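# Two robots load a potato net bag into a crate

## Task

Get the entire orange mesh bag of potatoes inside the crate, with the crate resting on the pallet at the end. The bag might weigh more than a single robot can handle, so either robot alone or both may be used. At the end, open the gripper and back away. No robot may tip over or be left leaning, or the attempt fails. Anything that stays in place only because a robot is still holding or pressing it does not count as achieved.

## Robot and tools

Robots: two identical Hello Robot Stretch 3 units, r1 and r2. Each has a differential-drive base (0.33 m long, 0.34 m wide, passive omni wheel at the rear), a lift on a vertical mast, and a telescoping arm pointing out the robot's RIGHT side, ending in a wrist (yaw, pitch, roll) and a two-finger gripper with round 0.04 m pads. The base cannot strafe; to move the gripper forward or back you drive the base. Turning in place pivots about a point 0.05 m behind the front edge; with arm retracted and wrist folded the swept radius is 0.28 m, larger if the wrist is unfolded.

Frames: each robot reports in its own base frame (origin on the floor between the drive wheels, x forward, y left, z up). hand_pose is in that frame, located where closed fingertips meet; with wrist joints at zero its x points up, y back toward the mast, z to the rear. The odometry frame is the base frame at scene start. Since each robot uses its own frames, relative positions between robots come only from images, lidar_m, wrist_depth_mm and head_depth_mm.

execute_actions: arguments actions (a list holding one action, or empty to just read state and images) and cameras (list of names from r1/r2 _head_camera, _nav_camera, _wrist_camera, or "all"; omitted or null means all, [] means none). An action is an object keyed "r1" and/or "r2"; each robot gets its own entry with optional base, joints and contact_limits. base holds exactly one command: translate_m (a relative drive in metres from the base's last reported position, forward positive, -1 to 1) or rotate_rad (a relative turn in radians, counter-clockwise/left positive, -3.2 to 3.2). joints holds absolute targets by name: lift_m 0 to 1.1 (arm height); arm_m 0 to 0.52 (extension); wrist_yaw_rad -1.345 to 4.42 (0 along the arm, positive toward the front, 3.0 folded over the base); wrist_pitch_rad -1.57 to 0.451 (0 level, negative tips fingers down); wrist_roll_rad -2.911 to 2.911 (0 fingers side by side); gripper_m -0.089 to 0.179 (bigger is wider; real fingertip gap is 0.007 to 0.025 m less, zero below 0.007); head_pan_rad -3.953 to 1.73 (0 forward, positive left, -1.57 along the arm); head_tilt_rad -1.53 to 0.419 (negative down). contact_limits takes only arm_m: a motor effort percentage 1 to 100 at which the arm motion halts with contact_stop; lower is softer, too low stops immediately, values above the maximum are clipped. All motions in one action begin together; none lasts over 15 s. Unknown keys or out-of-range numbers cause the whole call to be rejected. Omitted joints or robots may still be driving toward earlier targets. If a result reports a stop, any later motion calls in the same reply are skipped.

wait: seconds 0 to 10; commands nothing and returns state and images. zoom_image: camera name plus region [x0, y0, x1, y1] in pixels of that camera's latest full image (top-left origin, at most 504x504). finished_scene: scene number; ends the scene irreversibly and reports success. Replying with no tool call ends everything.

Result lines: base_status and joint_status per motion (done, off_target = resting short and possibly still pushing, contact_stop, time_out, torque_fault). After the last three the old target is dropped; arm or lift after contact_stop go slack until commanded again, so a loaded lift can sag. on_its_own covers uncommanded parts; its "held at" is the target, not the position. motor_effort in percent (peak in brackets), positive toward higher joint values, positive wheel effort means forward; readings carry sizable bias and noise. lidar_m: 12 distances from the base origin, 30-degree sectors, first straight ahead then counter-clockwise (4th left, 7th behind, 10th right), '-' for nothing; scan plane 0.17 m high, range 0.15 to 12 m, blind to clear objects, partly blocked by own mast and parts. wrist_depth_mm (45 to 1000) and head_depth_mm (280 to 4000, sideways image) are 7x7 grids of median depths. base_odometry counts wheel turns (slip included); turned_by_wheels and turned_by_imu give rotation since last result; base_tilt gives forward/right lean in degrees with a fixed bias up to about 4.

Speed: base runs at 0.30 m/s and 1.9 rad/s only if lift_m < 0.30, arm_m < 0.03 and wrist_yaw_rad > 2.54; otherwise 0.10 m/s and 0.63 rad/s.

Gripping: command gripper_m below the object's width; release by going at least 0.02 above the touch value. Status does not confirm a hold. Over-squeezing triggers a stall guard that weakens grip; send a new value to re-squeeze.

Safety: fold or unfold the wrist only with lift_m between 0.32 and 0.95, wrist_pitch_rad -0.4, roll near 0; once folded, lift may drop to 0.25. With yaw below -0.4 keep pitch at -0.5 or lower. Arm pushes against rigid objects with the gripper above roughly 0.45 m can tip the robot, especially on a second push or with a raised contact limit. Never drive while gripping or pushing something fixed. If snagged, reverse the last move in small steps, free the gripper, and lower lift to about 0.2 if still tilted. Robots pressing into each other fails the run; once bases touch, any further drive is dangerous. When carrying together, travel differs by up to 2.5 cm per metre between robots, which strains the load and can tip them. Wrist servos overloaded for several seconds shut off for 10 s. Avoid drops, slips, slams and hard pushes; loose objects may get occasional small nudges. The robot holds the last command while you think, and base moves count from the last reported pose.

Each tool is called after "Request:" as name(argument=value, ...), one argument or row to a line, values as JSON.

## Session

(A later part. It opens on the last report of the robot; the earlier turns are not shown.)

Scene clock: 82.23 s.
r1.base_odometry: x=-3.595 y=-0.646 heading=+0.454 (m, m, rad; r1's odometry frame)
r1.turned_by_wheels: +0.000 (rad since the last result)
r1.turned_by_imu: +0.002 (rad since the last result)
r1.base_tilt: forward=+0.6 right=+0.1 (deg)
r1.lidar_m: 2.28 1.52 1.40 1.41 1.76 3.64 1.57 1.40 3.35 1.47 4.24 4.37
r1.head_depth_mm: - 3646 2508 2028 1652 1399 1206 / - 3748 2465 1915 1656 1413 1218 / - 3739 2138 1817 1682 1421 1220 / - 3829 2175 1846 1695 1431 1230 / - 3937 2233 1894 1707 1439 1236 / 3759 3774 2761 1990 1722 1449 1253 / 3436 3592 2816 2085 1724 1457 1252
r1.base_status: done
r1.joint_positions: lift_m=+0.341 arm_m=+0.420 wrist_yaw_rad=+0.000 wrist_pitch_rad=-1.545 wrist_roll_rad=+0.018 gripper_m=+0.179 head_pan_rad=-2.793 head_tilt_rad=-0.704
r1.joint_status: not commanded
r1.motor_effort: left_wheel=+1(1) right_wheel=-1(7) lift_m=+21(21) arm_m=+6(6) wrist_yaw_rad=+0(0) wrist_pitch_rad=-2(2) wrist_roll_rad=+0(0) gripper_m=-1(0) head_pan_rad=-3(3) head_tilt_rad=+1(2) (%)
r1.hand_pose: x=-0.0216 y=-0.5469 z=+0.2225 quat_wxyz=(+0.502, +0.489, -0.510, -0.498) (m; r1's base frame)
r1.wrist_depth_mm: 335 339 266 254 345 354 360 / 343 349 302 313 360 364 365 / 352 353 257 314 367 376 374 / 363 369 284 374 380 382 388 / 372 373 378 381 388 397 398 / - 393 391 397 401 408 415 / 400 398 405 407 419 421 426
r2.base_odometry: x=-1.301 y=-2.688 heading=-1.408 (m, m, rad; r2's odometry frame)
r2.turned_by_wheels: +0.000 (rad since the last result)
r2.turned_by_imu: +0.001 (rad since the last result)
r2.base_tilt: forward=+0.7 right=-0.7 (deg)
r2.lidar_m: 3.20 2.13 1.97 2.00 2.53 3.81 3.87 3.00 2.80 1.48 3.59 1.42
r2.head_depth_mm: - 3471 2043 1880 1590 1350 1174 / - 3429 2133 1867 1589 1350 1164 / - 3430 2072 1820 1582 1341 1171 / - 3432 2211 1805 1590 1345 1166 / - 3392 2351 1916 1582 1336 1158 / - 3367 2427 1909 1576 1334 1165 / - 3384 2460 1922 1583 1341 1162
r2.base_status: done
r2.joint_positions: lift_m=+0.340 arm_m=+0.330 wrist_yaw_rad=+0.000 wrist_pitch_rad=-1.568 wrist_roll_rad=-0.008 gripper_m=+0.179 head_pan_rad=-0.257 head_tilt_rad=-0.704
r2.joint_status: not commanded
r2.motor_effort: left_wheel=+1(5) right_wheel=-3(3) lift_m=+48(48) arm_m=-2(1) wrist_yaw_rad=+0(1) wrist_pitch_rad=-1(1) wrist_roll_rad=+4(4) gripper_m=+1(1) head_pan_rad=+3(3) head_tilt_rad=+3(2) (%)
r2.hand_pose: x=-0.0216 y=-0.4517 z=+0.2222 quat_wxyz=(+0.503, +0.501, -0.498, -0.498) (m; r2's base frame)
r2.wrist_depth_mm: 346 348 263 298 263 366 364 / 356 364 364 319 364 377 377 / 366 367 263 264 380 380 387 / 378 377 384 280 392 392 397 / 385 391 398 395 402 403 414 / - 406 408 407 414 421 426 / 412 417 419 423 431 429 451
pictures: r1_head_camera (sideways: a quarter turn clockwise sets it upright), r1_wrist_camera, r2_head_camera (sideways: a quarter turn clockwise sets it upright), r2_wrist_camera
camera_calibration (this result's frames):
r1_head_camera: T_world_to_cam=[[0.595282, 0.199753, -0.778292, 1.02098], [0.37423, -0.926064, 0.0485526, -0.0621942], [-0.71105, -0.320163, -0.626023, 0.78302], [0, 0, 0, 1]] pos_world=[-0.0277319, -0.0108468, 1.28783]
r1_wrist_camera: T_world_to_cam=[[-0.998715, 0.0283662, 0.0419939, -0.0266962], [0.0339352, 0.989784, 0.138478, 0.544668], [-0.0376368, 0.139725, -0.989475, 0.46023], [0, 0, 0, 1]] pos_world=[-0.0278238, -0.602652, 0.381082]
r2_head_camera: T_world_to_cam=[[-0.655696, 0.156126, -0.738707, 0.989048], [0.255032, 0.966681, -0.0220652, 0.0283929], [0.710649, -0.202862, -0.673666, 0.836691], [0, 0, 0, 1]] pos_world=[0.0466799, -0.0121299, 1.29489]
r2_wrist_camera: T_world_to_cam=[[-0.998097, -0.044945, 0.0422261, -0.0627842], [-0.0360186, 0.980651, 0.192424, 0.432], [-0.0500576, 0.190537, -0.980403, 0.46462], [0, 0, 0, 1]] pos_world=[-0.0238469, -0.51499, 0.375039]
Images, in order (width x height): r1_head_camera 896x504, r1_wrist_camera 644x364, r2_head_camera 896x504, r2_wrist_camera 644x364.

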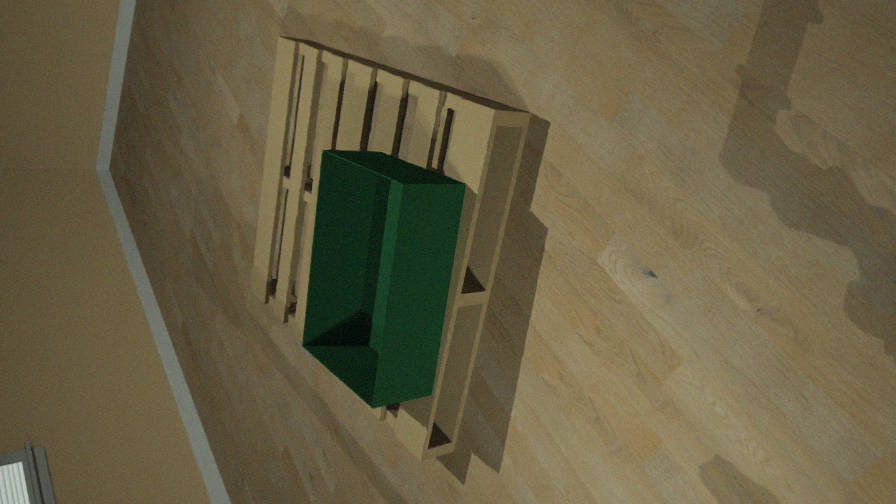

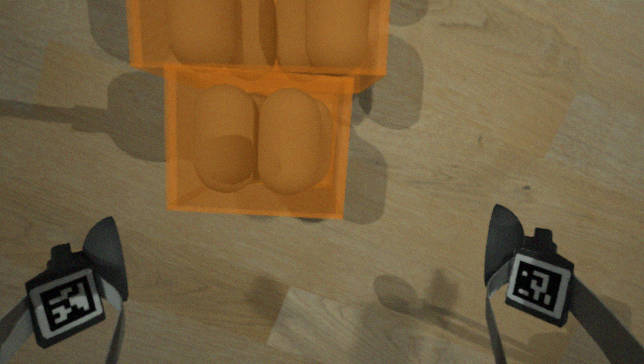

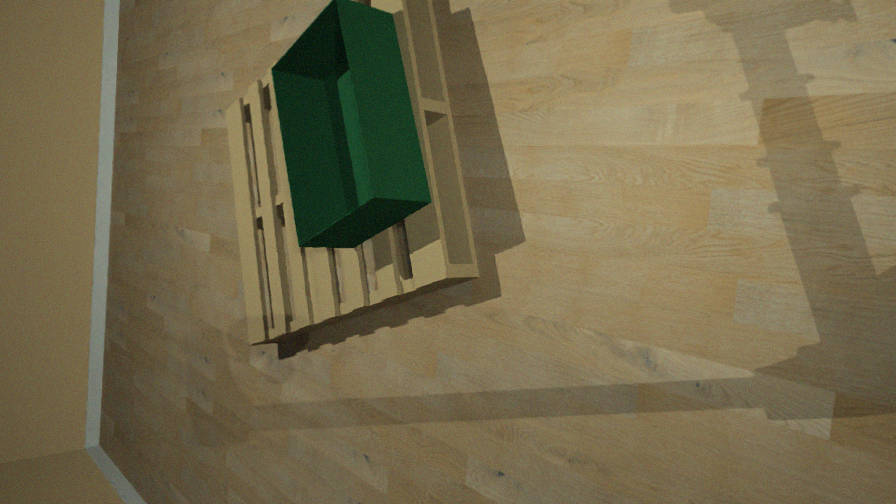

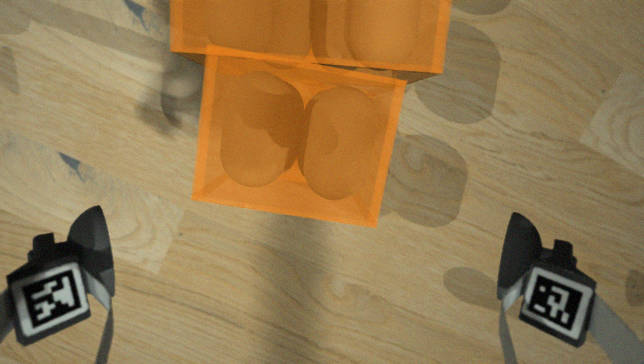

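Request:
execute_actions(
  actions=[
    {"r1":{"base":{"translate_m":0.041},"joints":{"lift_m":0.26,"arm_m":0.473,"wrist_roll_rad":0.04,"head_pan_rad":-1.57,"head_tilt_rad":-1}},"r2":{"base":{"translate_m":0.009},"joints":{"lift_m":0.26,"arm_m":0.375,"wrist_roll_rad":0.13,"head_pan_rad":-1.57,"head_tilt_rad":-1}}},
  ],
  cameras=["r1_wrist_camera","r2_wrist_camera"],
)

Scene clock: 84.33 s.
r1.base_odometry: x=-3.558 y=-0.628 heading=+0.454 (m, m, rad; r1's odometry frame)
r1.turned_by_wheels: +0.000 (rad since the last result)
r1.turned_by_imu: +0.001 (rad since the last result)
r1.base_tilt: forward=+0.5 right=+0.1 (deg)
r1.lidar_m: 2.25 1.50 1.38 1.39 1.74 3.62 1.56 1.44 3.37 1.00 4.27 4.32
r1.head_depth_mm: 2504 2054 1771 1528 1368 1227 1134 / 2507 2090 1777 1559 1382 1236 - / 2574 2117 1713 1568 1331 1248 1162 / 1587 1732 1708 1549 1369 1257 1145 / 2536 2130 1791 1594 1398 1255 1137 / 2633 2172 1839 1602 1417 1268 1140 / 2694 2188 1849 1620 1432 1273 1155
r1.base_status: done
r1.joint_positions: lift_m=+0.261 arm_m=+0.473 wrist_yaw_rad=+0.000 wrist_pitch_rad=-1.546 wrist_roll_rad=+0.035 gripper_m=+0.179 head_pan_rad=-1.577 head_tilt_rad=-0.987
r1.joint_status: all done
r1.motor_effort: left_wheel=+1(4) right_wheel=-1(2) lift_m=+21(22) arm_m=+6(7) wrist_yaw_rad=+0(1) wrist_pitch_rad=-2(3) wrist_roll_rad=+3(4) gripper_m=+0(0) head_pan_rad=+4(33) head_tilt_rad=-5(26) (%)
r1.hand_pose: x=-0.0216 y=-0.5998 z=+0.1425 quat_wxyz=(+0.497, +0.485, -0.515, -0.503) (m; r1's base frame)
r1.wrist_depth_mm: 266 268 176 222 179 277 282 / 273 272 183 227 185 287 288 / 279 284 282 254 290 293 299 / 286 287 197 193 296 303 309 / 293 301 191 191 311 309 314 / - 308 307 312 319 321 324 / 314 315 322 325 327 333 338
r2.base_odometry: x=-1.300 y=-2.697 heading=-1.408 (m, m, rad; r2's odometry frame)
r2.turned_by_wheels: +0.000 (rad since the last result)
r2.turned_by_imu: +0.000 (rad since the last result)
r2.base_tilt: forward=+0.8 right=-0.7 (deg)
r2.lidar_m: 3.18 2.12 1.97 2.00 2.54 3.81 3.89 3.00 2.80 0.91 3.63 1.41
r2.head_depth_mm: 2392 1984 1720 1509 1352 1219 1105 / 2365 1981 1708 1510 1340 1210 1133 / 2362 1992 1716 1534 1345 1213 - / 2194 1701 1477 1445 1280 1213 - / 2159 1777 1714 1511 1336 1206 1106 / 2338 1979 1703 1497 1329 1202 1101 / 2336 1976 1701 1489 1332 1201 1095
r2.base_status: done
r2.joint_positions: lift_m=+0.260 arm_m=+0.375 wrist_yaw_rad=+0.000 wrist_pitch_rad=-1.568 wrist_roll_rad=+0.122 gripper_m=+0.179 head_pan_rad=-1.563 head_tilt_rad=-0.987
r2.joint_status: all done
r2.motor_effort: left_wheel=+1(6) right_wheel=-3(3) lift_m=+32(45) arm_m=+2(4) wrist_yaw_rad=+0(0) wrist_pitch_rad=-1(1) wrist_roll_rad=+4(4) gripper_m=+2(1) head_pan_rad=-2(28) head_tilt_rad=-6(28) (%)
r2.hand_pose: x=-0.0216 y=-0.4962 z=+0.1427 quat_wxyz=(+0.469, +0.468, -0.530, -0.529) (m; r2's base frame)
r2.wrist_depth_mm: 274 275 185 224 183 285 289 / 281 283 188 230 190 292 294 / 287 291 254 292 301 303 303 / 295 300 190 197 304 308 314 / 303 309 193 201 314 316 324 / - 317 318 324 332 329 332 / 329 327 329 338 343 346 350
pictures: r1_wrist_camera, r2_wrist_camera
camera_calibration (this result's frames):
r1_wrist_camera: T_world_to_cam=[[-0.998088, 0.0457217, 0.0415873, -0.0113575], [0.0510928, 0.988986, 0.138913, 0.607925], [-0.034778, 0.140772, -0.989431, 0.389163], [0, 0, 0, 1]] pos_world=[-0.028862, -0.655493, 0.301074]
r2_wrist_camera: T_world_to_cam=[[-0.995509, 0.0848242, 0.0420281, 0.00303256], [0.0913724, 0.977068, 0.192328, 0.491916], [-0.0247503, 0.195304, -0.98043, 0.398102], [0, 0, 0, 1]] pos_world=[-0.0320755, -0.558643, 0.295575]
Images, in order (width x height): r1_wrist_camera 644x364, r2_wrist_camera 644x364.

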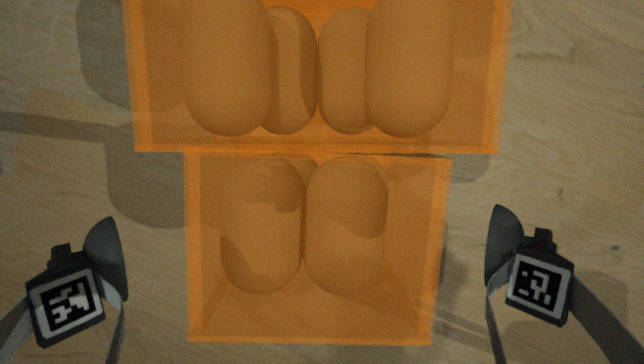

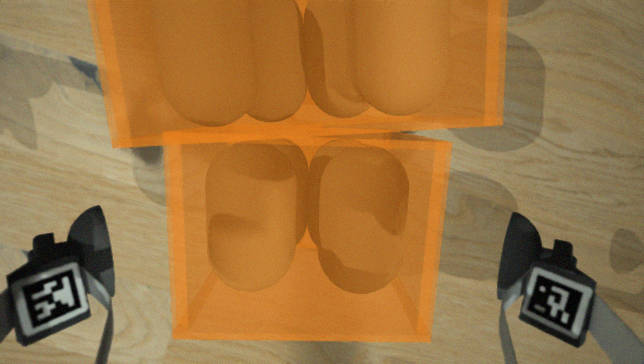

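Request:
execute_actions(
  actions=[
    {"r1":{"base":{"translate_m":-0.004},"joints":{"lift_m":0.203}},"r2":{"joints":{"lift_m":0.203}}},
  ],
  cameras=[],
)

Request:
execute_actions(
  actions=[
    {"r1":{"joints":{"gripper_m":0.08}},"r2":{"joints":{"gripper_m":0.09}}},
  ],
  cameras=[],
)

Request:
execute_actions(
  actions=[
    {"r1":{"joints":{"lift_m":0.27,"arm_m":0.482}},"r2":{"joints":{"lift_m":0.27,"arm_m":0.385,"wrist_roll_rad":0.03}}},
  ],
  cameras=[],
)

Request:
wait(
  seconds=4,
)

Scene clock: 86.20 s.
r1.base_odometry: x=-3.562 y=-0.629 heading=+0.454 (m, m, rad; r1's odometry frame)
r1.turned_by_wheels: +0.000 (rad since the last result)
r1.turned_by_imu: +0.001 (rad since the last result)
r1.base_tilt: forward=+0.6 right=+0.0 (deg)
r1.lidar_m: 2.25 1.51 1.38 1.40 1.75 3.60 1.56 1.43 3.36 1.47 4.25 4.33
r1.head_depth_mm: 2458 2043 1766 1541 1374 1228 1125 / 2503 2066 1766 1566 1379 1244 - / 2536 2088 1725 1559 1324 1245 1162 / 1645 1733 1708 1533 1349 1246 1149 / 2599 2088 1773 1581 1398 1261 1136 / 2614 2151 1834 1592 1415 1264 1147 / 2673 2181 1848 1614 1430 1272 1151
r1.base_status: done
r1.joint_positions: lift_m=+0.204 arm_m=+0.473 wrist_yaw_rad=+0.000 wrist_pitch_rad=-1.547 wrist_roll_rad=+0.035 gripper_m=+0.179 head_pan_rad=-1.577 head_tilt_rad=-0.987
r1.joint_status: all done
r1.motor_effort: left_wheel=+1(3) right_wheel=-1(5) lift_m=+17(21) arm_m=+6(6) wrist_yaw_rad=+0(0) wrist_pitch_rad=-2(2) wrist_roll_rad=+3(4) gripper_m=-1(0) head_pan_rad=+3(3) head_tilt_rad=-6(6) (%)
r1.hand_pose: x=-0.0216 y=-0.5996 z=+0.0857 quat_wxyz=(+0.497, +0.485, -0.514, -0.503) (m; r1's base frame)
r1.wrist_depth_mm: 214 122 133 168 129 223 227 / 220 128 136 174 132 230 233 / 227 228 181 233 151 237 242 / 231 234 138 147 240 245 247 / 237 241 129 134 247 249 254 / - 248 133 138 254 261 264 / 255 255 140 148 265 267 271
r2.base_odometry: x=-1.300 y=-2.697 heading=-1.408 (m, m, rad; r2's odometry frame)
r2.turned_by_wheels: +0.000 (rad since the last result)
r2.turned_by_imu: +0.000 (rad since the last result)
r2.base_tilt: forward=+0.8 right=-0.7 (deg)
r2.lidar_m: 3.17 2.12 1.97 1.99 2.52 3.81 3.88 2.99 2.80 1.48 3.59 1.41
r2.head_depth_mm: 2368 2002 1714 1510 1343 1220 1110 / 2379 1978 1715 1507 1343 1215 1131 / 2360 1981 1704 1502 1330 1230 - / 2168 1691 1421 1448 1285 1220 - / 2188 1770 1675 1497 1340 1207 1104 / 2357 1955 1697 1495 1335 1209 1099 / 2314 1971 1695 1496 1334 1204 1099
r2.base_status: not commanded
r2.joint_positions: lift_m=+0.203 arm_m=+0.375 wrist_yaw_rad=+0.000 wrist_pitch_rad=-1.568 wrist_roll_rad=+0.122 gripper_m=+0.179 head_pan_rad=-1.563 head_tilt_rad=-0.987
r2.joint_status: all done
r2.motor_effort: left_wheel=+1(1) right_wheel=-3(3) lift_m=+31(33) arm_m=+2(3) wrist_yaw_rad=+0(1) wrist_pitch_rad=-1(1) wrist_roll_rad=+4(4) gripper_m=+1(0) head_pan_rad=-3(2) head_tilt_rad=-6(7) (%)
r2.hand_pose: x=-0.0216 y=-0.4962 z=+0.0857 quat_wxyz=(+0.469, +0.468, -0.530, -0.529) (m; r2's base frame)
r2.wrist_depth_mm: 222 124 145 173 131 226 231 / 227 129 145 180 140 235 239 / 231 234 236 237 240 241 244 / 240 241 134 190 141 251 251 / 246 246 130 145 134 257 262 / - 256 136 150 138 265 268 / 261 264 143 266 271 275 280
pictures: none
No camera images: the call's "cameras" was empty. Leave "cameras" out to get every camera's image.

Scene clock: 87.67 s.
r1.base_odometry: x=-3.562 y=-0.629 heading=+0.454 (m, m, rad; r1's odometry frame)
r1.turned_by_wheels: +0.000 (rad since the last result)
r1.turned_by_imu: +0.000 (rad since the last result)
r1.base_tilt: forward=+0.5 right=+0.0 (deg)
r1.lidar_m: 2.26 1.51 1.38 1.40 1.74 3.61 1.55 1.44 3.36 1.47 4.25 4.32
r1.head_depth_mm: 2485 2065 1760 1535 1367 1231 1127 / 2529 2086 1772 1558 1384 1255 - / 2539 2106 1733 1544 1322 1247 1159 / 2371 1739 1712 1552 1355 1252 1148 / 2606 2086 1777 1580 1404 1265 1143 / 2605 2165 1847 1602 1405 1263 1151 / 2696 2200 1856 1608 1423 1270 1152
r1.base_status: not commanded
r1.joint_positions: lift_m=+0.204 arm_m=+0.473 wrist_yaw_rad=+0.000 wrist_pitch_rad=-1.552 wrist_roll_rad=+0.036 gripper_m=+0.081 head_pan_rad=-1.577 head_tilt_rad=-0.987
r1.joint_status: all done
r1.motor_effort: left_wheel=+1(3) right_wheel=+0(5) lift_m=+17(17) arm_m=+6(6) wrist_yaw_rad=-1(0) wrist_pitch_rad=+1(1) wrist_roll_rad=+3(3) gripper_m=-25(100) head_pan_rad=+3(3) head_tilt_rad=-5(6) (%)
r1.hand_pose: x=-0.0216 y=-0.5983 z=+0.0858 quat_wxyz=(+0.495, +0.486, -0.513, -0.505) (m; r1's base frame)
r1.wrist_depth_mm: 216 124 134 170 130 226 228 / 220 130 137 175 133 232 235 / 226 229 187 234 156 239 242 / 233 235 139 148 242 246 250 / 240 241 132 137 249 254 256 / 246 250 135 139 257 - 262 / 256 257 143 150 268 271 275
r2.base_odometry: x=-1.300 y=-2.697 heading=-1.408 (m, m, rad; r2's odometry frame)
r2.turned_by_wheels: +0.000 (rad since the last result)
r2.turned_by_imu: +0.000 (rad since the last result)
r2.base_tilt: forward=+0.7 right=-0.8 (deg)
r2.lidar_m: 3.16 2.12 1.97 2.00 2.52 3.81 3.86 3.00 2.80 1.48 3.60 1.41
r2.head_depth_mm: 2380 2005 1720 1506 1349 1218 1108 / 2370 1996 1711 1508 1345 1210 1134 / 2350 1985 1714 1507 1345 1231 - / 2174 1698 1615 1448 1279 1216 - / 2162 1760 1674 1499 1342 1204 1097 / 2355 1955 1705 1497 1339 1205 1099 / 2341 1964 1698 1489 1330 1198 1100
r2.base_status: not commanded
r2.joint_positions: lift_m=+0.203 arm_m=+0.375 wrist_yaw_rad=+0.000 wrist_pitch_rad=-1.571 wrist_roll_rad=+0.123 gripper_m=+0.091 head_pan_rad=-1.563 head_tilt_rad=-0.988
r2.joint_status: all done
r2.motor_effort: left_wheel=+2(3) right_wheel=-8(9) lift_m=+31(31) arm_m=+3(3) wrist_yaw_rad=+1(0) wrist_pitch_rad=+0(0) wrist_roll_rad=+3(4) gripper_m=-25(99) head_pan_rad=-2(2) head_tilt_rad=-6(6) (%)
r2.hand_pose: x=-0.0216 y=-0.4956 z=+0.0858 quat_wxyz=(+0.468, +0.468, -0.529, -0.530) (m; r2's base frame)
r2.wrist_depth_mm: 222 125 144 174 132 226 234 / 228 131 145 181 140 237 238 / 233 236 194 239 241 243 245 / 239 241 135 191 141 251 253 / 246 246 132 146 135 257 261 / - 260 137 151 140 - 270 / 267 265 145 274 271 278 279
pictures: none
No camera images: the call's "cameras" was empty. Leave "cameras" out to get every camera's image.

Scene clock: 89.10 s.
r1.base_odometry: x=-3.562 y=-0.629 heading=+0.454 (m, m, rad; r1's odometry frame)
r1.turned_by_wheels: +0.000 (rad since the last result)
r1.turned_by_imu: +0.000 (rad since the last result)
r1.base_tilt: forward=+0.8 right=-0.2 (deg)
r1.lidar_m: 2.26 1.51 1.38 1.40 1.74 3.62 1.56 1.44 3.37 0.56 4.25 4.31
r1.head_depth_mm: 2493 2072 1768 1530 1361 1232 1124 / 2511 2074 1791 1531 1382 1231 - / 2541 2089 1717 - 1341 1243 1157 / 1576 1728 1696 1528 1362 1258 1151 / 2539 2137 1768 1593 1406 1253 1146 / 2629 2151 1826 1594 1417 1268 1149 / 2662 2186 1846 1602 1423 1272 1146
r1.base_status: not commanded
r1.joint_positions: lift_m=+0.269 arm_m=+0.482 wrist_yaw_rad=+0.002 wrist_pitch_rad=-1.502 wrist_roll_rad=+0.037 gripper_m=+0.087 head_pan_rad=-1.577 head_tilt_rad=-0.987
r1.joint_status: all done
r1.on_its_own: gripper_m is held at +0.086, not at your +0.080, by its stall guard, which is not easing now; wrist_pitch_rad is at rest, and its effort (-26) is outside its rest range (-20 to +32)
r1.motor_effort: left_wheel=+0(0) right_wheel=-1(0) lift_m=+66(70) arm_m=+2(12) wrist_yaw_rad=-2(2) wrist_pitch_rad=-26(28) wrist_roll_rad=+2(3) gripper_m=-21(25) head_pan_rad=+3(3) head_tilt_rad=-5(5) (%)
r1.hand_pose: x=-0.0216 y=-0.6204 z=+0.1502 quat_wxyz=(+0.508, +0.474, -0.526, -0.491) (m; r1's base frame)
r1.wrist_depth_mm: 274 281 174 281 176 290 293 / 281 281 165 215 166 296 298 / 286 288 171 207 169 301 306 / 290 296 214 208 307 311 312 / 301 300 140 142 310 316 321 / 305 311 138 141 319 - 325 / 315 314 136 139 327 330 335
r2.base_odometry: x=-1.300 y=-2.697 heading=-1.408 (m, m, rad; r2's odometry frame)
r2.turned_by_wheels: +0.000 (rad since the last result)
r2.turned_by_imu: +0.000 (rad since the last result)
r2.base_tilt: forward=+0.9 right=-0.6 (deg)
r2.lidar_m: 3.17 2.12 1.97 2.00 2.53 3.83 3.88 3.00 2.81 0.47 3.60 1.41
r2.head_depth_mm: 2368 1994 1721 1508 1346 1214 1107 / 2376 1993 1717 1503 1346 1211 1131 / 2374 1987 1704 1536 1341 1219 - / 1658 1690 1401 1396 1284 1219 - / 1498 1764 1702 1500 1339 1210 1102 / 2331 1965 1696 1498 1334 1209 1099 / 2339 1965 1691 1484 1328 1207 1093
r2.base_status: not commanded
r2.joint_positions: lift_m=+0.269 arm_m=+0.385 wrist_yaw_rad=-0.002 wrist_pitch_rad=-1.525 wrist_roll_rad=+0.039 gripper_m=+0.097 head_pan_rad=-1.563 head_tilt_rad=-0.988
r2.joint_status: all done
r2.on_its_own: gripper_m is held at +0.096, not at your +0.090, by its stall guard, which is still easing
r2.motor_effort: left_wheel=+1(3) right_wheel=-1(7) lift_m=+67(68) arm_m=+1(2) wrist_yaw_rad=+1(4) wrist_pitch_rad=-13(14) wrist_roll_rad=-4(9) gripper_m=-21(24) head_pan_rad=-2(3) head_tilt_rad=-6(6) (%)
r2.hand_pose: x=-0.0216 y=-0.5177 z=+0.1508 quat_wxyz=(+0.501, +0.478, -0.521, -0.499) (m; r2's base frame)
r2.wrist_depth_mm: 285 283 170 289 174 297 298 / 293 289 164 215 167 302 307 / 293 299 204 210 176 309 312 / 303 304 152 220 311 317 319 / 310 311 139 153 143 325 329 / 317 321 138 152 141 - 336 / 329 327 137 205 140 346 348
pictures: none
No camera images: the call's "cameras" was empty. Leave "cameras" out to get every camera's image.

Scene clock: 93.10 s.
r1.base_odometry: x=-3.562 y=-0.629 heading=+0.454 (m, m, rad; r1's odometry frame)
r1.turned_by_wheels: +0.000 (rad since the last result)
r1.turned_by_imu: +0.001 (rad since the last result)
r1.base_tilt: forward=+0.5 right=+0.3 (deg)
r1.lidar_m: 2.26 1.51 1.39 1.40 1.75 3.62 1.56 1.44 3.37 0.56 4.24 4.33
r1.head_depth_mm: 2465 2056 1766 1539 1366 1222 1130 / 2514 2077 1772 1560 1384 1227 - / 2526 2093 1700 - 1341 1243 1161 / 1572 1720 1687 1521 1355 1258 1153 / 2525 2134 1794 1590 1414 1264 1139 / 2617 2155 1841 1593 1411 1266 1145 / 2657 2197 1842 1599 1426 1272 1153
r1.base_status: not commanded
r1.joint_positions: lift_m=+0.269 arm_m=+0.482 wrist_yaw_rad=+0.002 wrist_pitch_rad=-1.502 wrist_roll_rad=+0.037 gripper_m=+0.087 head_pan_rad=-1.577 head_tilt_rad=-0.987
r1.joint_status: all done
r1.on_its_own: gripper_m is held at +0.086, not at your +0.080, by its stall guard, which is not easing now; wrist_pitch_rad is at rest, and its effort (-26) is outside its rest range (-20 to +32)
r1.motor_effort: left_wheel=+1(0) right_wheel=-1(0) lift_m=+66(70) arm_m=+2(12) wrist_yaw_rad=-2(2) wrist_pitch_rad=-26(28) wrist_roll_rad=+2(3) gripper_m=-21(25) head_pan_rad=+3(3) head_tilt_rad=-6(5) (%)
r1.hand_pose: x=-0.0216 y=-0.6204 z=+0.1502 quat_wxyz=(+0.508, +0.474, -0.526, -0.491) (m; r1's base frame)
r1.wrist_depth_mm: 278 277 173 282 175 289 293 / 279 283 163 216 165 297 300 / 286 290 170 207 168 302 306 / 294 293 215 208 305 308 313 / 300 302 140 143 312 314 320 / 301 310 137 141 316 - 326 / 315 314 136 140 326 331 335
r2.base_odometry: x=-1.300 y=-2.697 heading=-1.408 (m, m, rad; r2's odometry frame)
r2.turned_by_wheels: +0.000 (rad since the last result)
r2.turned_by_imu: +0.001 (rad since the last result)
r2.base_tilt: forward=+0.7 right=-0.8 (deg)
r2.lidar_m: 3.15 2.12 1.97 2.00 2.53 3.82 3.89 3.00 2.80 0.47 3.58 1.41
r2.head_depth_mm: 2350 1992 1729 1522 1344 1216 1110 / 2380 1999 1724 1501 1344 1212 1137 / 2335 1995 1722 1529 1349 1217 - / 1666 1698 1401 1395 1279 1221 - / 1493 1759 1702 1498 1333 1206 1105 / 2325 1971 1700 1495 1334 1202 1100 / 2312 1960 1697 1486 1338 1205 1097
r2.base_status: not commanded
r2.joint_positions: lift_m=+0.269 arm_m=+0.385 wrist_yaw_rad=-0.002 wrist_pitch_rad=-1.525 wrist_roll_rad=+0.039 gripper_m=+0.103 head_pan_rad=-1.563 head_tilt_rad=-0.988
r2.joint_status: all done
r2.on_its_own: gripper_m is held at +0.102, not at your +0.090, by its stall guard, which is not easing now
r2.motor_effort: left_wheel=+1(3) right_wheel=-1(7) lift_m=+67(68) arm_m=+0(2) wrist_yaw_rad=+1(4) wrist_pitch_rad=-13(14) wrist_roll_rad=-5(9) gripper_m=-19(24) head_pan_rad=-2(3) head_tilt_rad=-7(6) (%)
r2.hand_pose: x=-0.0216 y=-0.5177 z=+0.1508 quat_wxyz=(+0.501, +0.478, -0.521, -0.499) (m; r2's base frame)
r2.wrist_depth_mm: 284 283 170 293 174 295 299 / 288 291 164 215 167 304 308 / 296 297 205 211 176 309 312 / 304 305 151 221 312 317 320 / 312 311 139 153 143 328 328 / 317 317 138 150 141 - 341 / 328 329 137 204 140 338 344
wait: 4.00 s; at rest by 0.27 s
pictures: r1_head_camera (sideways: a quarter turn clockwise sets it upright), r1_nav_camera (sideways: a quarter turn counterclockwise sets it upright), r1_wrist_camera, r2_head_camera (sideways: a quarter turn clockwise sets it upright), r2_nav_camera (sideways: a quarter turn counterclockwise sets it upright), r2_wrist_camera
camera_calibration (this result's frames):
r1_head_camera: T_world_to_cam=[[0.0205314, 0.820106, -0.571843, 0.755466], [0.998298, 0.0144067, 0.0565042, -0.0763337], [0.0545778, -0.57203, -0.818415, 1.02856], [0, 0, 0, 1]] pos_world=[0.00455672, -0.0300978, 1.27811]
r1_nav_camera: T_world_to_cam=[[-0.0292381, -0.835166, 0.54922, -0.670589], [-0.999355, 0.0358962, 0.00138388, 0.0593498], [-0.0208707, -0.548825, -0.835677, 1.0484], [0, 0, 0, 1]] pos_world=[0.0615856, 0.0132068, 1.24435]
r1_wrist_camera: T_world_to_cam=[[-0.998097, 0.0474515, 0.0393827, -0.00934864], [0.0510181, 0.994156, 0.0951398, 0.637037], [-0.034638, 0.0969679, -0.994685, 0.373325], [0, 0, 0, 1]] pos_world=[-0.0289001, -0.669071, 0.311101]
r2_head_camera: T_world_to_cam=[[-0.0223975, 0.853365, -0.520833, 0.701303], [0.999684, 0.0131606, -0.0214263, 0.0230108], [-0.01143, -0.521148, -0.85339, 1.07479], [0, 0, 0, 1]] pos_world=[0.00498875, -0.0386438, 1.28297]
r2_nav_camera: T_world_to_cam=[[-0.0445131, -0.808337, 0.587034, -0.719296], [-0.998933, 0.0287655, -0.0361365, 0.102158], [0.0123241, -0.588016, -0.808755, 1.01727], [0, 0, 0, 1]] pos_world=[0.0574937, 0.0138012, 1.24867]
r2_wrist_camera: T_world_to_cam=[[-0.999098, 0.00589394, 0.0420442, -0.036392], [0.0121155, 0.988718, 0.149298, 0.522162], [-0.0406899, 0.149673, -0.987898, 0.387378], [0, 0, 0, 1]] pos_world=[-0.0269231, -0.574036, 0.306262]
Images, in order (width x height): r1_head_camera 896x504, r1_nav_camera 672x504, r1_wrist_camera 644x364, r2_head_camera 896x504, r2_nav_camera 672x504, r2_wrist_camera 644x364.

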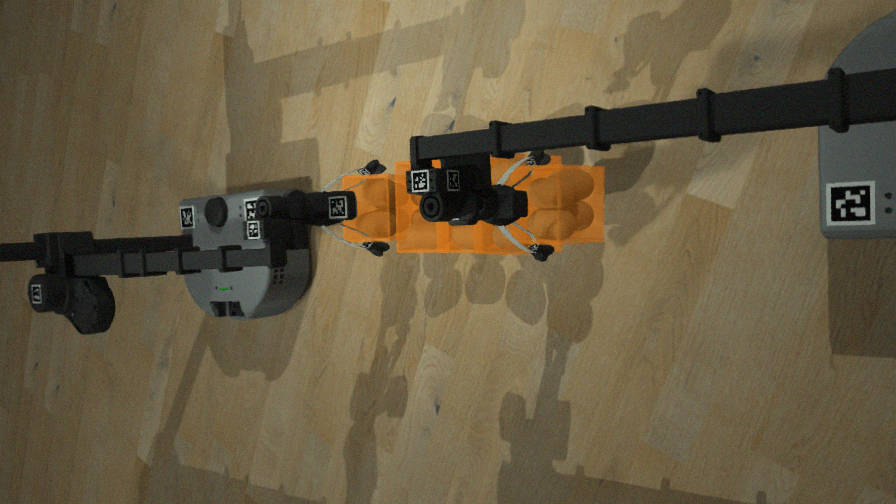

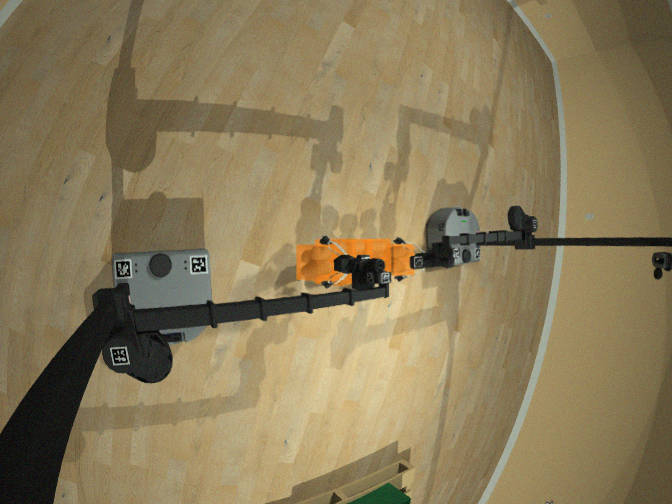

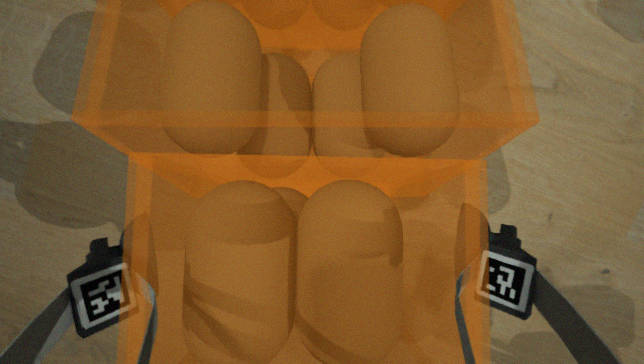

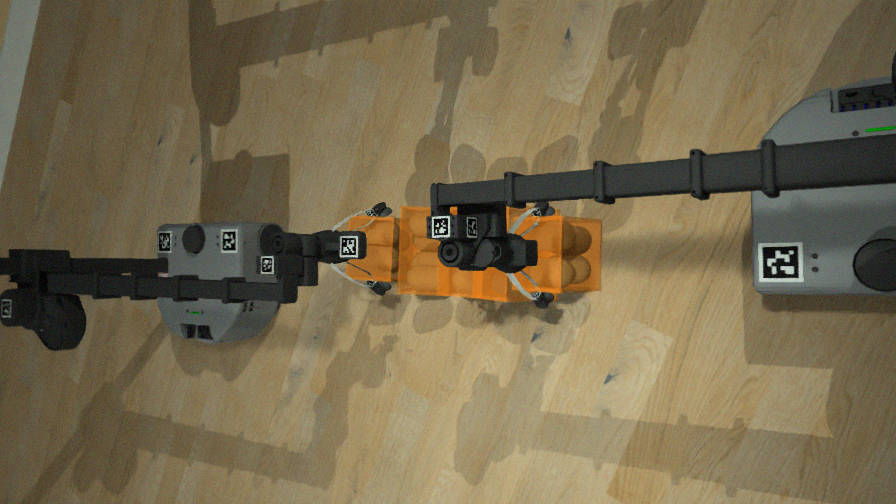

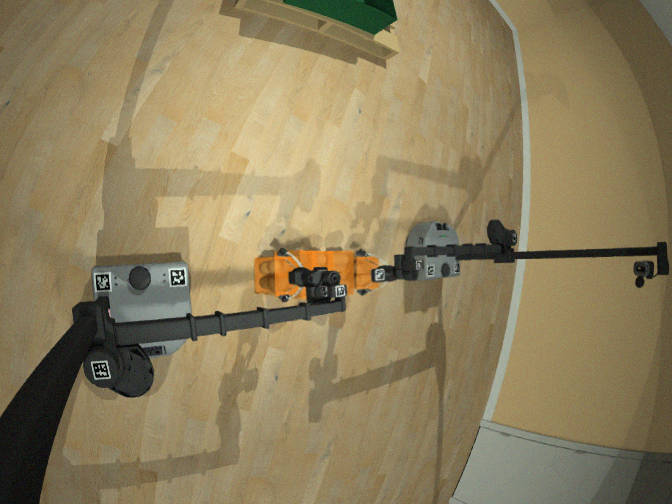

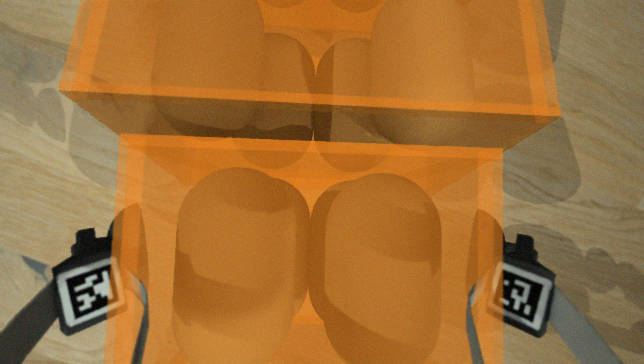

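Request:
execute_actions(
  actions=[
    {"r1":{"base":{"translate_m":-0.5},"joints":{"lift_m":0.45,"arm_m":0.39}},"r2":{"base":{"translate_m":0.5},"joints":{"lift_m":0.45,"arm_m":0.485}}},
  ],
  cameras=["r1_wrist_camera"],
)

Request:
execute_actions(
  actions=[
    {"r1":{"base":{"translate_m":-0.55},"joints":{"lift_m":0.68,"head_pan_rad":-2.5,"head_tilt_rad":-1.15}},"r2":{"base":{"translate_m":0.55},"joints":{"lift_m":0.68}}},
  ],
  cameras=["r1_wrist_camera","r1_head_camera","r2_nav_camera"],
)

Scene clock: 99.67 s.
r1.base_odometry: x=-4.011 y=-0.849 heading=+0.454 (m, m, rad; r1's odometry frame)
r1.turned_by_wheels: +0.000 (rad since the last result)
r1.turned_by_imu: +0.005 (rad since the last result)
r1.base_tilt: forward=+0.5 right=+0.2 (deg)
r1.lidar_m: 2.56 1.71 1.57 1.59 1.99 3.94 4.00 0.96 1.22 1.48 4.02 4.77
r1.head_depth_mm: 2493 2067 1769 1543 1371 1236 1127 / 2513 2074 1795 1566 1400 1243 - / 2542 2093 1304 - 1121 1245 1160 / 1436 1092 1715 1516 1348 1254 1145 / 2534 2123 1793 1593 1391 1258 1141 / 2628 2178 1842 1607 1401 1267 1149 / 2675 2190 1860 1618 1429 1282 1149
r1.base_status: done
r1.joint_positions: lift_m=+0.449 arm_m=+0.391 wrist_yaw_rad=+0.002 wrist_pitch_rad=-1.499 wrist_roll_rad=+0.037 gripper_m=+0.090 head_pan_rad=-1.577 head_tilt_rad=-0.987
r1.joint_status: all done
r1.on_its_own: gripper_m is held at +0.089, not at your +0.080, by its stall guard, which is not easing now; wrist_pitch_rad is at rest, and its effort (-28) is outside its rest range (-20 to +32)
r1.motor_effort: left_wheel=+1(1) right_wheel=-1(6) lift_m=+67(67) arm_m=-10(11) wrist_yaw_rad=-2(2) wrist_pitch_rad=-28(28) wrist_roll_rad=+2(2) gripper_m=-20(21) head_pan_rad=+3(3) head_tilt_rad=-5(5) (%)
r1.hand_pose: x=-0.0216 y=-0.5300 z=+0.3302 quat_wxyz=(+0.509, +0.473, -0.526, -0.490) (m; r1's base frame)
r1.wrist_depth_mm: 438 447 174 252 177 456 466 / 450 448 164 216 166 468 475 / 458 459 171 206 168 477 488 / 472 468 215 207 478 495 501 / 475 479 141 143 494 501 507 / 486 487 137 141 497 - 520 / 498 492 136 140 511 521 527
r2.base_odometry: x=-1.219 y=-3.190 heading=-1.408 (m, m, rad; r2's odometry frame)
r2.turned_by_wheels: +0.000 (rad since the last result)
r2.turned_by_imu: -0.003 (rad since the last result)
r2.base_tilt: forward=+0.6 right=-0.9 (deg)
r2.lidar_m: 2.86 1.91 1.77 1.79 2.27 4.28 4.32 3.21 3.00 1.49 1.14 0.97
r2.head_depth_mm: 2378 1990 1713 1513 1348 1214 1105 / 2357 1992 1723 1511 1351 1231 1135 / 2356 1985 1745 1476 1351 1216 - / 2232 1134 1299 1164 1339 1219 - / 2292 1761 1700 1473 1341 1202 1103 / 2331 1981 1703 1494 1330 1203 1096 / 2327 1956 1697 1491 1333 1200 1096
r2.base_status: done
r2.joint_positions: lift_m=+0.449 arm_m=+0.485 wrist_yaw_rad=-0.003 wrist_pitch_rad=-1.521 wrist_roll_rad=+0.039 gripper_m=+0.103 head_pan_rad=-1.563 head_tilt_rad=-0.988
r2.joint_status: all done
r2.on_its_own: gripper_m is held at +0.102, not at your +0.090, by its stall guard, which is not easing now
r2.motor_effort: left_wheel=+1(4) right_wheel=-1(7) lift_m=+67(70) arm_m=+0(1) wrist_yaw_rad=+2(1) wrist_pitch_rad=-14(14) wrist_roll_rad=-4(4) gripper_m=-20(20) head_pan_rad=-2(2) head_tilt_rad=-6(6) (%)
r2.hand_pose: x=-0.0216 y=-0.6185 z=+0.3307 quat_wxyz=(+0.502, +0.477, -0.522, -0.498) (m; r2's base frame)
r2.wrist_depth_mm: 460 452 169 461 176 473 473 / 459 465 164 218 167 481 488 / 462 474 190 211 176 492 492 / 477 483 152 221 491 521 516 / 487 490 139 154 143 534 524 / 500 503 138 151 141 - 544 / 521 519 138 205 139 543 555
pictures: r1_wrist_camera
camera_calibration (this result's frames):
r1_wrist_camera: T_world_to_cam=[[-0.998114, 0.0472282, 0.0392223, -0.020793], [0.0506688, 0.994475, 0.0919348, 0.531244], [-0.0346637, 0.0937488, -0.994992, 0.541969], [0, 0, 0, 1]] pos_world=[-0.0288846, -0.578136, 0.49123]
Images, in order (width x height): r1_wrist_camera 644x364.

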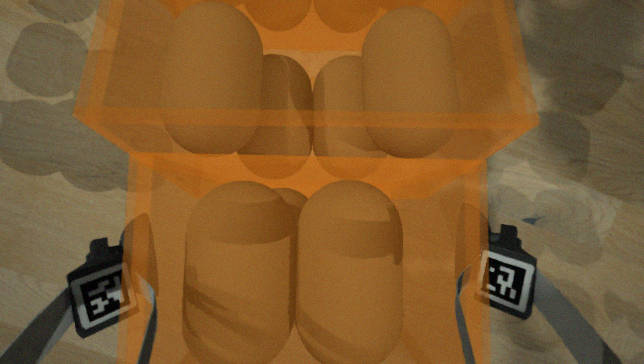

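Scene clock: 106.37 s.
r1.base_odometry: x=-4.505 y=-1.090 heading=+0.454 (m, m, rad; r1's odometry frame)
r1.turned_by_wheels: +0.000 (rad since the last result)
r1.turned_by_imu: +0.006 (rad since the last result)
r1.base_tilt: forward=+0.5 right=+0.2 (deg)
r1.lidar_m: 2.90 1.94 1.78 1.80 2.26 3.43 3.49 0.55 0.51 1.49 3.75 5.26
r1.head_depth_mm: 1930 1595 1440 1407 1303 - 1118 / 1866 1612 1443 1333 1312 - - / 1807 1590 1340 1322 1227 - - / 1852 1605 1396 1261 - 1238 1108 / 1981 1592 1423 1287 1297 1221 1126 / 2021 1520 1435 1253 1332 1227 1140 / 2036 1774 1425 1427 1339 1234 1139
r1.base_status: done
r1.joint_positions: lift_m=+0.679 arm_m=+0.391 wrist_yaw_rad=+0.002 wrist_pitch_rad=-1.491 wrist_roll_rad=+0.037 gripper_m=+0.090 head_pan_rad=-2.493 head_tilt_rad=-1.136
r1.joint_status: all done
r1.on_its_own: gripper_m is held at +0.089, not at your +0.080, by its stall guard, which is not easing now; wrist_pitch_rad is at rest, and its effort (-32) is outside its rest range (-20 to +32)
r1.motor_effort: left_wheel=+1(2) right_wheel=+0(6) lift_m=+67(68) arm_m=-10(9) wrist_yaw_rad=-1(2) wrist_pitch_rad=-32(32) wrist_roll_rad=+1(2) gripper_m=-20(21) head_pan_rad=-3(35) head_tilt_rad=-6(19) (%)
r1.hand_pose: x=-0.0216 y=-0.5319 z=+0.5602 quat_wxyz=(+0.510, +0.471, -0.528, -0.488) (m; r1's base frame)
r1.wrist_depth_mm: 645 657 173 250 178 463 561 / 654 672 164 218 166 467 574 / 666 669 172 207 168 481 598 / 689 692 216 208 693 482 601 / 706 698 140 143 602 448 569 / 699 720 138 141 608 - 622 / 715 723 137 139 699 773 762
r2.base_odometry: x=-1.130 y=-3.733 heading=-1.408 (m, m, rad; r2's odometry frame)
r2.turned_by_wheels: +0.000 (rad since the last result)
r2.turned_by_imu: -0.004 (rad since the last result)
r2.base_tilt: forward=+0.8 right=-0.6 (deg)
r2.lidar_m: 2.52 1.67 1.55 1.57 1.98 4.20 4.86 3.49 3.22 1.02 0.60 0.76
r2.head_depth_mm: 2392 2002 1717 1513 1346 1226 - / 2358 1985 1748 - - - - / 2375 - 1675 1493 1346 1223 - / 927 1727 1028 1453 1339 1219 - / 2333 1769 1680 1495 1337 1203 1103 / 2323 1977 1483 1328 1242 1191 1102 / 2321 1968 1466 1342 1201 1185 1097
r2.base_status: done
r2.joint_positions: lift_m=+0.679 arm_m=+0.485 wrist_yaw_rad=-0.003 wrist_pitch_rad=-1.514 wrist_roll_rad=+0.039 gripper_m=+0.103 head_pan_rad=-1.563 head_tilt_rad=-0.988
r2.joint_status: all done
r2.on_its_own: gripper_m is held at +0.102, not at your +0.090, by its stall guard, which is not easing now
r2.motor_effort: left_wheel=+1(3) right_wheel=-3(8) lift_m=+67(71) arm_m=+0(0) wrist_yaw_rad=+2(1) wrist_pitch_rad=-16(15) wrist_roll_rad=-4(4) gripper_m=-19(19) head_pan_rad=-2(2) head_tilt_rad=-6(6) (%)
r2.hand_pose: x=-0.0216 y=-0.6204 z=+0.5606 quat_wxyz=(+0.503, +0.475, -0.524, -0.496) (m; r2's base frame)
r2.wrist_depth_mm: 417 500 171 693 175 699 701 / 502 493 164 216 166 721 715 / 577 529 204 211 177 750 736 / 574 554 152 220 739 739 780 / 460 594 139 152 142 790 759 / 611 636 138 151 140 - 781 / 778 765 137 205 140 818 787
pictures: r1_head_camera (sideways: a quarter turn clockwise sets it upright), r1_wrist_camera, r2_nav_camera (sideways: a quarter turn counterclockwise sets it upright)
camera_calibration (this result's frames):
r1_head_camera: T_world_to_cam=[[0.723181, 0.528685, -0.444411, 0.585179], [0.612477, -0.788291, 0.0588969, -0.0770841], [-0.319187, -0.314785, -0.893885, 1.12892], [0, 0, 0, 1]] pos_world=[-0.0156403, -0.0147722, 1.27373]
r1_wrist_camera: T_world_to_cam=[[-0.998115, 0.0475144, 0.0388561, -0.0293613], [0.0506664, 0.995124, 0.0846243, 0.516423], [-0.0346458, 0.0864335, -0.995655, 0.767437], [0, 0, 0, 1]] pos_world=[-0.0288828, -0.578842, 0.721541]
r2_nav_camera: T_world_to_cam=[[-0.0446387, -0.808333, 0.587031, -0.719291], [-0.998928, 0.0289209, -0.0361363, 0.102158], [0.0122327, -0.588015, -0.808757, 1.01728], [0, 0, 0, 1]] pos_world=[0.0574959, 0.0137934, 1.24867]
Images, in order (width x height): r1_head_camera 896x504, r1_wrist_camera 644x364, r2_nav_camera 672x504.

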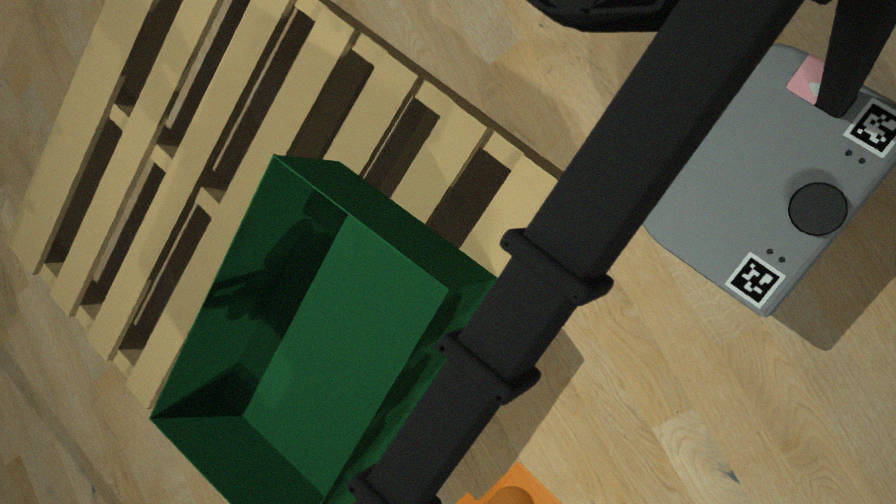

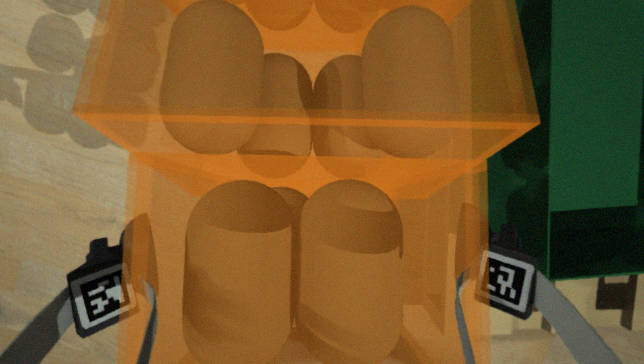

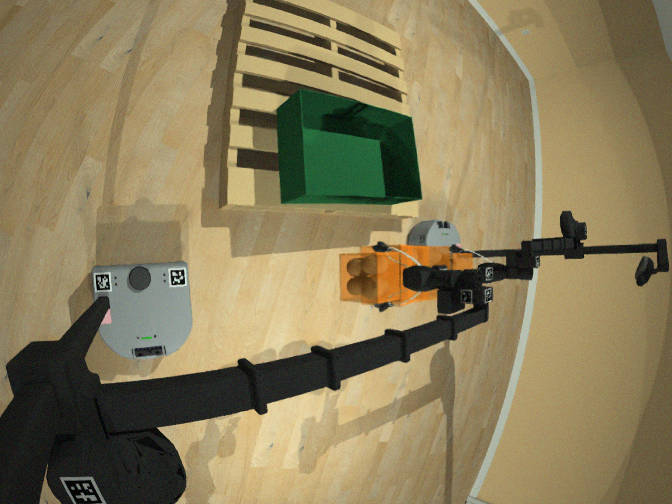

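Request:
execute_actions(
  actions=[
    {"r1":{"base":{"translate_m":-0.49},"joints":{"arm_m":0.376,"head_pan_rad":-1.57}},"r2":{"base":{"translate_m":0.49},"joints":{"arm_m":0.512}}},
  ],
  cameras=["r1_head_camera","r2_head_camera"],
)

Scene clock: 113.07 s.
r1.base_odometry: x=-4.946 y=-1.305 heading=+0.454 (m, m, rad; r1's odometry frame)
r1.turned_by_wheels: +0.000 (rad since the last result)
r1.turned_by_imu: +0.005 (rad since the last result)
r1.base_tilt: forward=+0.6 right=+0.0 (deg)
r1.lidar_m: 3.20 2.13 1.97 1.99 2.50 2.99 3.02 3.01 0.41 0.39 0.40 5.74
r1.head_depth_mm: 1926 1720 1420 - - - - / 1968 - 1373 1273 1184 1116 - / 884 - 907 1255 1146 1107 - / 1689 1374 943 1273 1179 1176 1122 / 1992 1744 1447 1318 1189 1189 1129 / 2013 1785 1603 1456 1329 1227 1138 / 2038 1790 1605 1455 1331 1234 1138
r1.base_status: done
r1.joint_positions: lift_m=+0.679 arm_m=+0.377 wrist_yaw_rad=+0.002 wrist_pitch_rad=-1.506 wrist_roll_rad=+0.037 gripper_m=+0.090 head_pan_rad=-1.577 head_tilt_rad=-1.136
r1.joint_status: all done
r1.on_its_own: gripper_m is held at +0.089, not at your +0.080, by its stall guard, which is not easing now; wrist_pitch_rad is at rest, and its effort (-24) is outside its rest range (-20 to +32)
r1.motor_effort: left_wheel=+1(2) right_wheel=+0(4) lift_m=+67(67) arm_m=-10(14) wrist_yaw_rad=-2(2) wrist_pitch_rad=-24(33) wrist_roll_rad=+2(2) gripper_m=-20(20) head_pan_rad=+3(35) head_tilt_rad=-6(6) (%)
r1.hand_pose: x=-0.0217 y=-0.5141 z=+0.5602 quat_wxyz=(+0.507, +0.475, -0.524, -0.492) (m; r1's base frame)
r1.wrist_depth_mm: 644 638 174 248 179 559 564 / 649 636 164 218 167 568 584 / 662 663 171 207 167 580 602 / 673 696 463 206 578 586 615 / 689 684 140 143 432 744 615 / 705 725 138 141 619 - 656 / 723 723 136 139 628 779 787
r2.base_odometry: x=-1.051 y=-4.217 heading=-1.408 (m, m, rad; r2's odometry frame)
r2.turned_by_wheels: +0.000 (rad since the last result)
r2.turned_by_imu: -0.004 (rad since the last result)
r2.base_tilt: forward=+0.8 right=-0.7 (deg)
r2.lidar_m: 2.22 1.47 1.36 1.38 1.73 3.64 5.30 3.70 0.56 0.53 0.55 3.53
r2.head_depth_mm: 2353 2003 1716 1503 1344 1224 - / 2359 1997 1744 - - - - / 2429 - 1454 1356 1207 1207 - / 949 - 942 1328 1217 1199 - / 2338 1761 1440 1322 1212 1190 1099 / 2336 1957 1601 1422 1281 1193 1099 / 2342 1957 1603 1416 1240 1181 1102
r2.base_status: done
r2.joint_positions: lift_m=+0.679 arm_m=+0.512 wrist_yaw_rad=-0.003 wrist_pitch_rad=-1.527 wrist_roll_rad=+0.039 gripper_m=+0.103 head_pan_rad=-1.563 head_tilt_rad=-0.988
r2.joint_status: all done
r2.on_its_own: gripper_m is held at +0.102, not at your +0.090, by its stall guard, which is not easing now
r2.motor_effort: left_wheel=+1(5) right_wheel=-1(8) lift_m=+67(67) arm_m=+1(1) wrist_yaw_rad=+1(2) wrist_pitch_rad=-12(15) wrist_roll_rad=-4(4) gripper_m=-19(19) head_pan_rad=-3(2) head_tilt_rad=-6(7) (%)
r2.hand_pose: x=-0.0216 y=-0.6440 z=+0.5608 quat_wxyz=(+0.500, +0.479, -0.521, -0.499) (m; r2's base frame)
r2.wrist_depth_mm: 566 420 171 564 175 707 707 / 613 416 165 217 168 707 714 / 645 584 187 209 176 730 725 / 702 591 152 225 531 722 746 / 721 430 139 153 143 761 778 / 668 669 137 151 140 - 815 / 780 781 137 204 139 808 826
pictures: r1_head_camera (sideways: a quarter turn clockwise sets it upright), r2_head_camera (sideways: a quarter turn clockwise sets it upright)
camera_calibration (this result's frames):
r1_head_camera: T_world_to_cam=[[0.0210367, 0.895621, -0.44432, 0.589344], [0.998247, 0.00577229, 0.0588981, -0.0794388], [0.0553151, -0.444781, -0.89393, 1.1267], [0, 0, 0, 1]] pos_world=[0.00457835, -0.0262373, 1.27372]
r2_head_camera: T_world_to_cam=[[-0.0222593, 0.85337, -0.52083, 0.701298], [0.999686, 0.0129989, -0.0214263, 0.0230108], [-0.0115144, -0.521143, -0.853392, 1.0748], [0, 0, 0, 1]] pos_world=[0.0049825, -0.0386436, 1.28297]
Images, in order (width x height): r1_head_camera 896x504, r2_head_camera 896x504.

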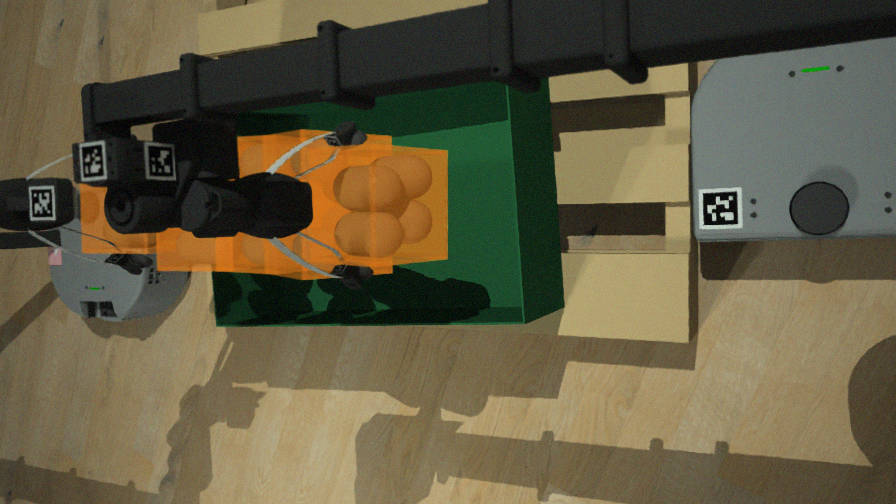

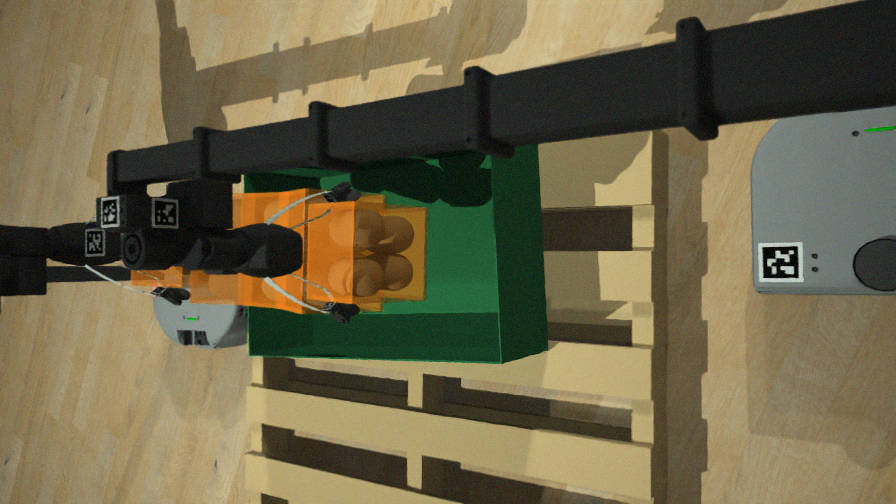

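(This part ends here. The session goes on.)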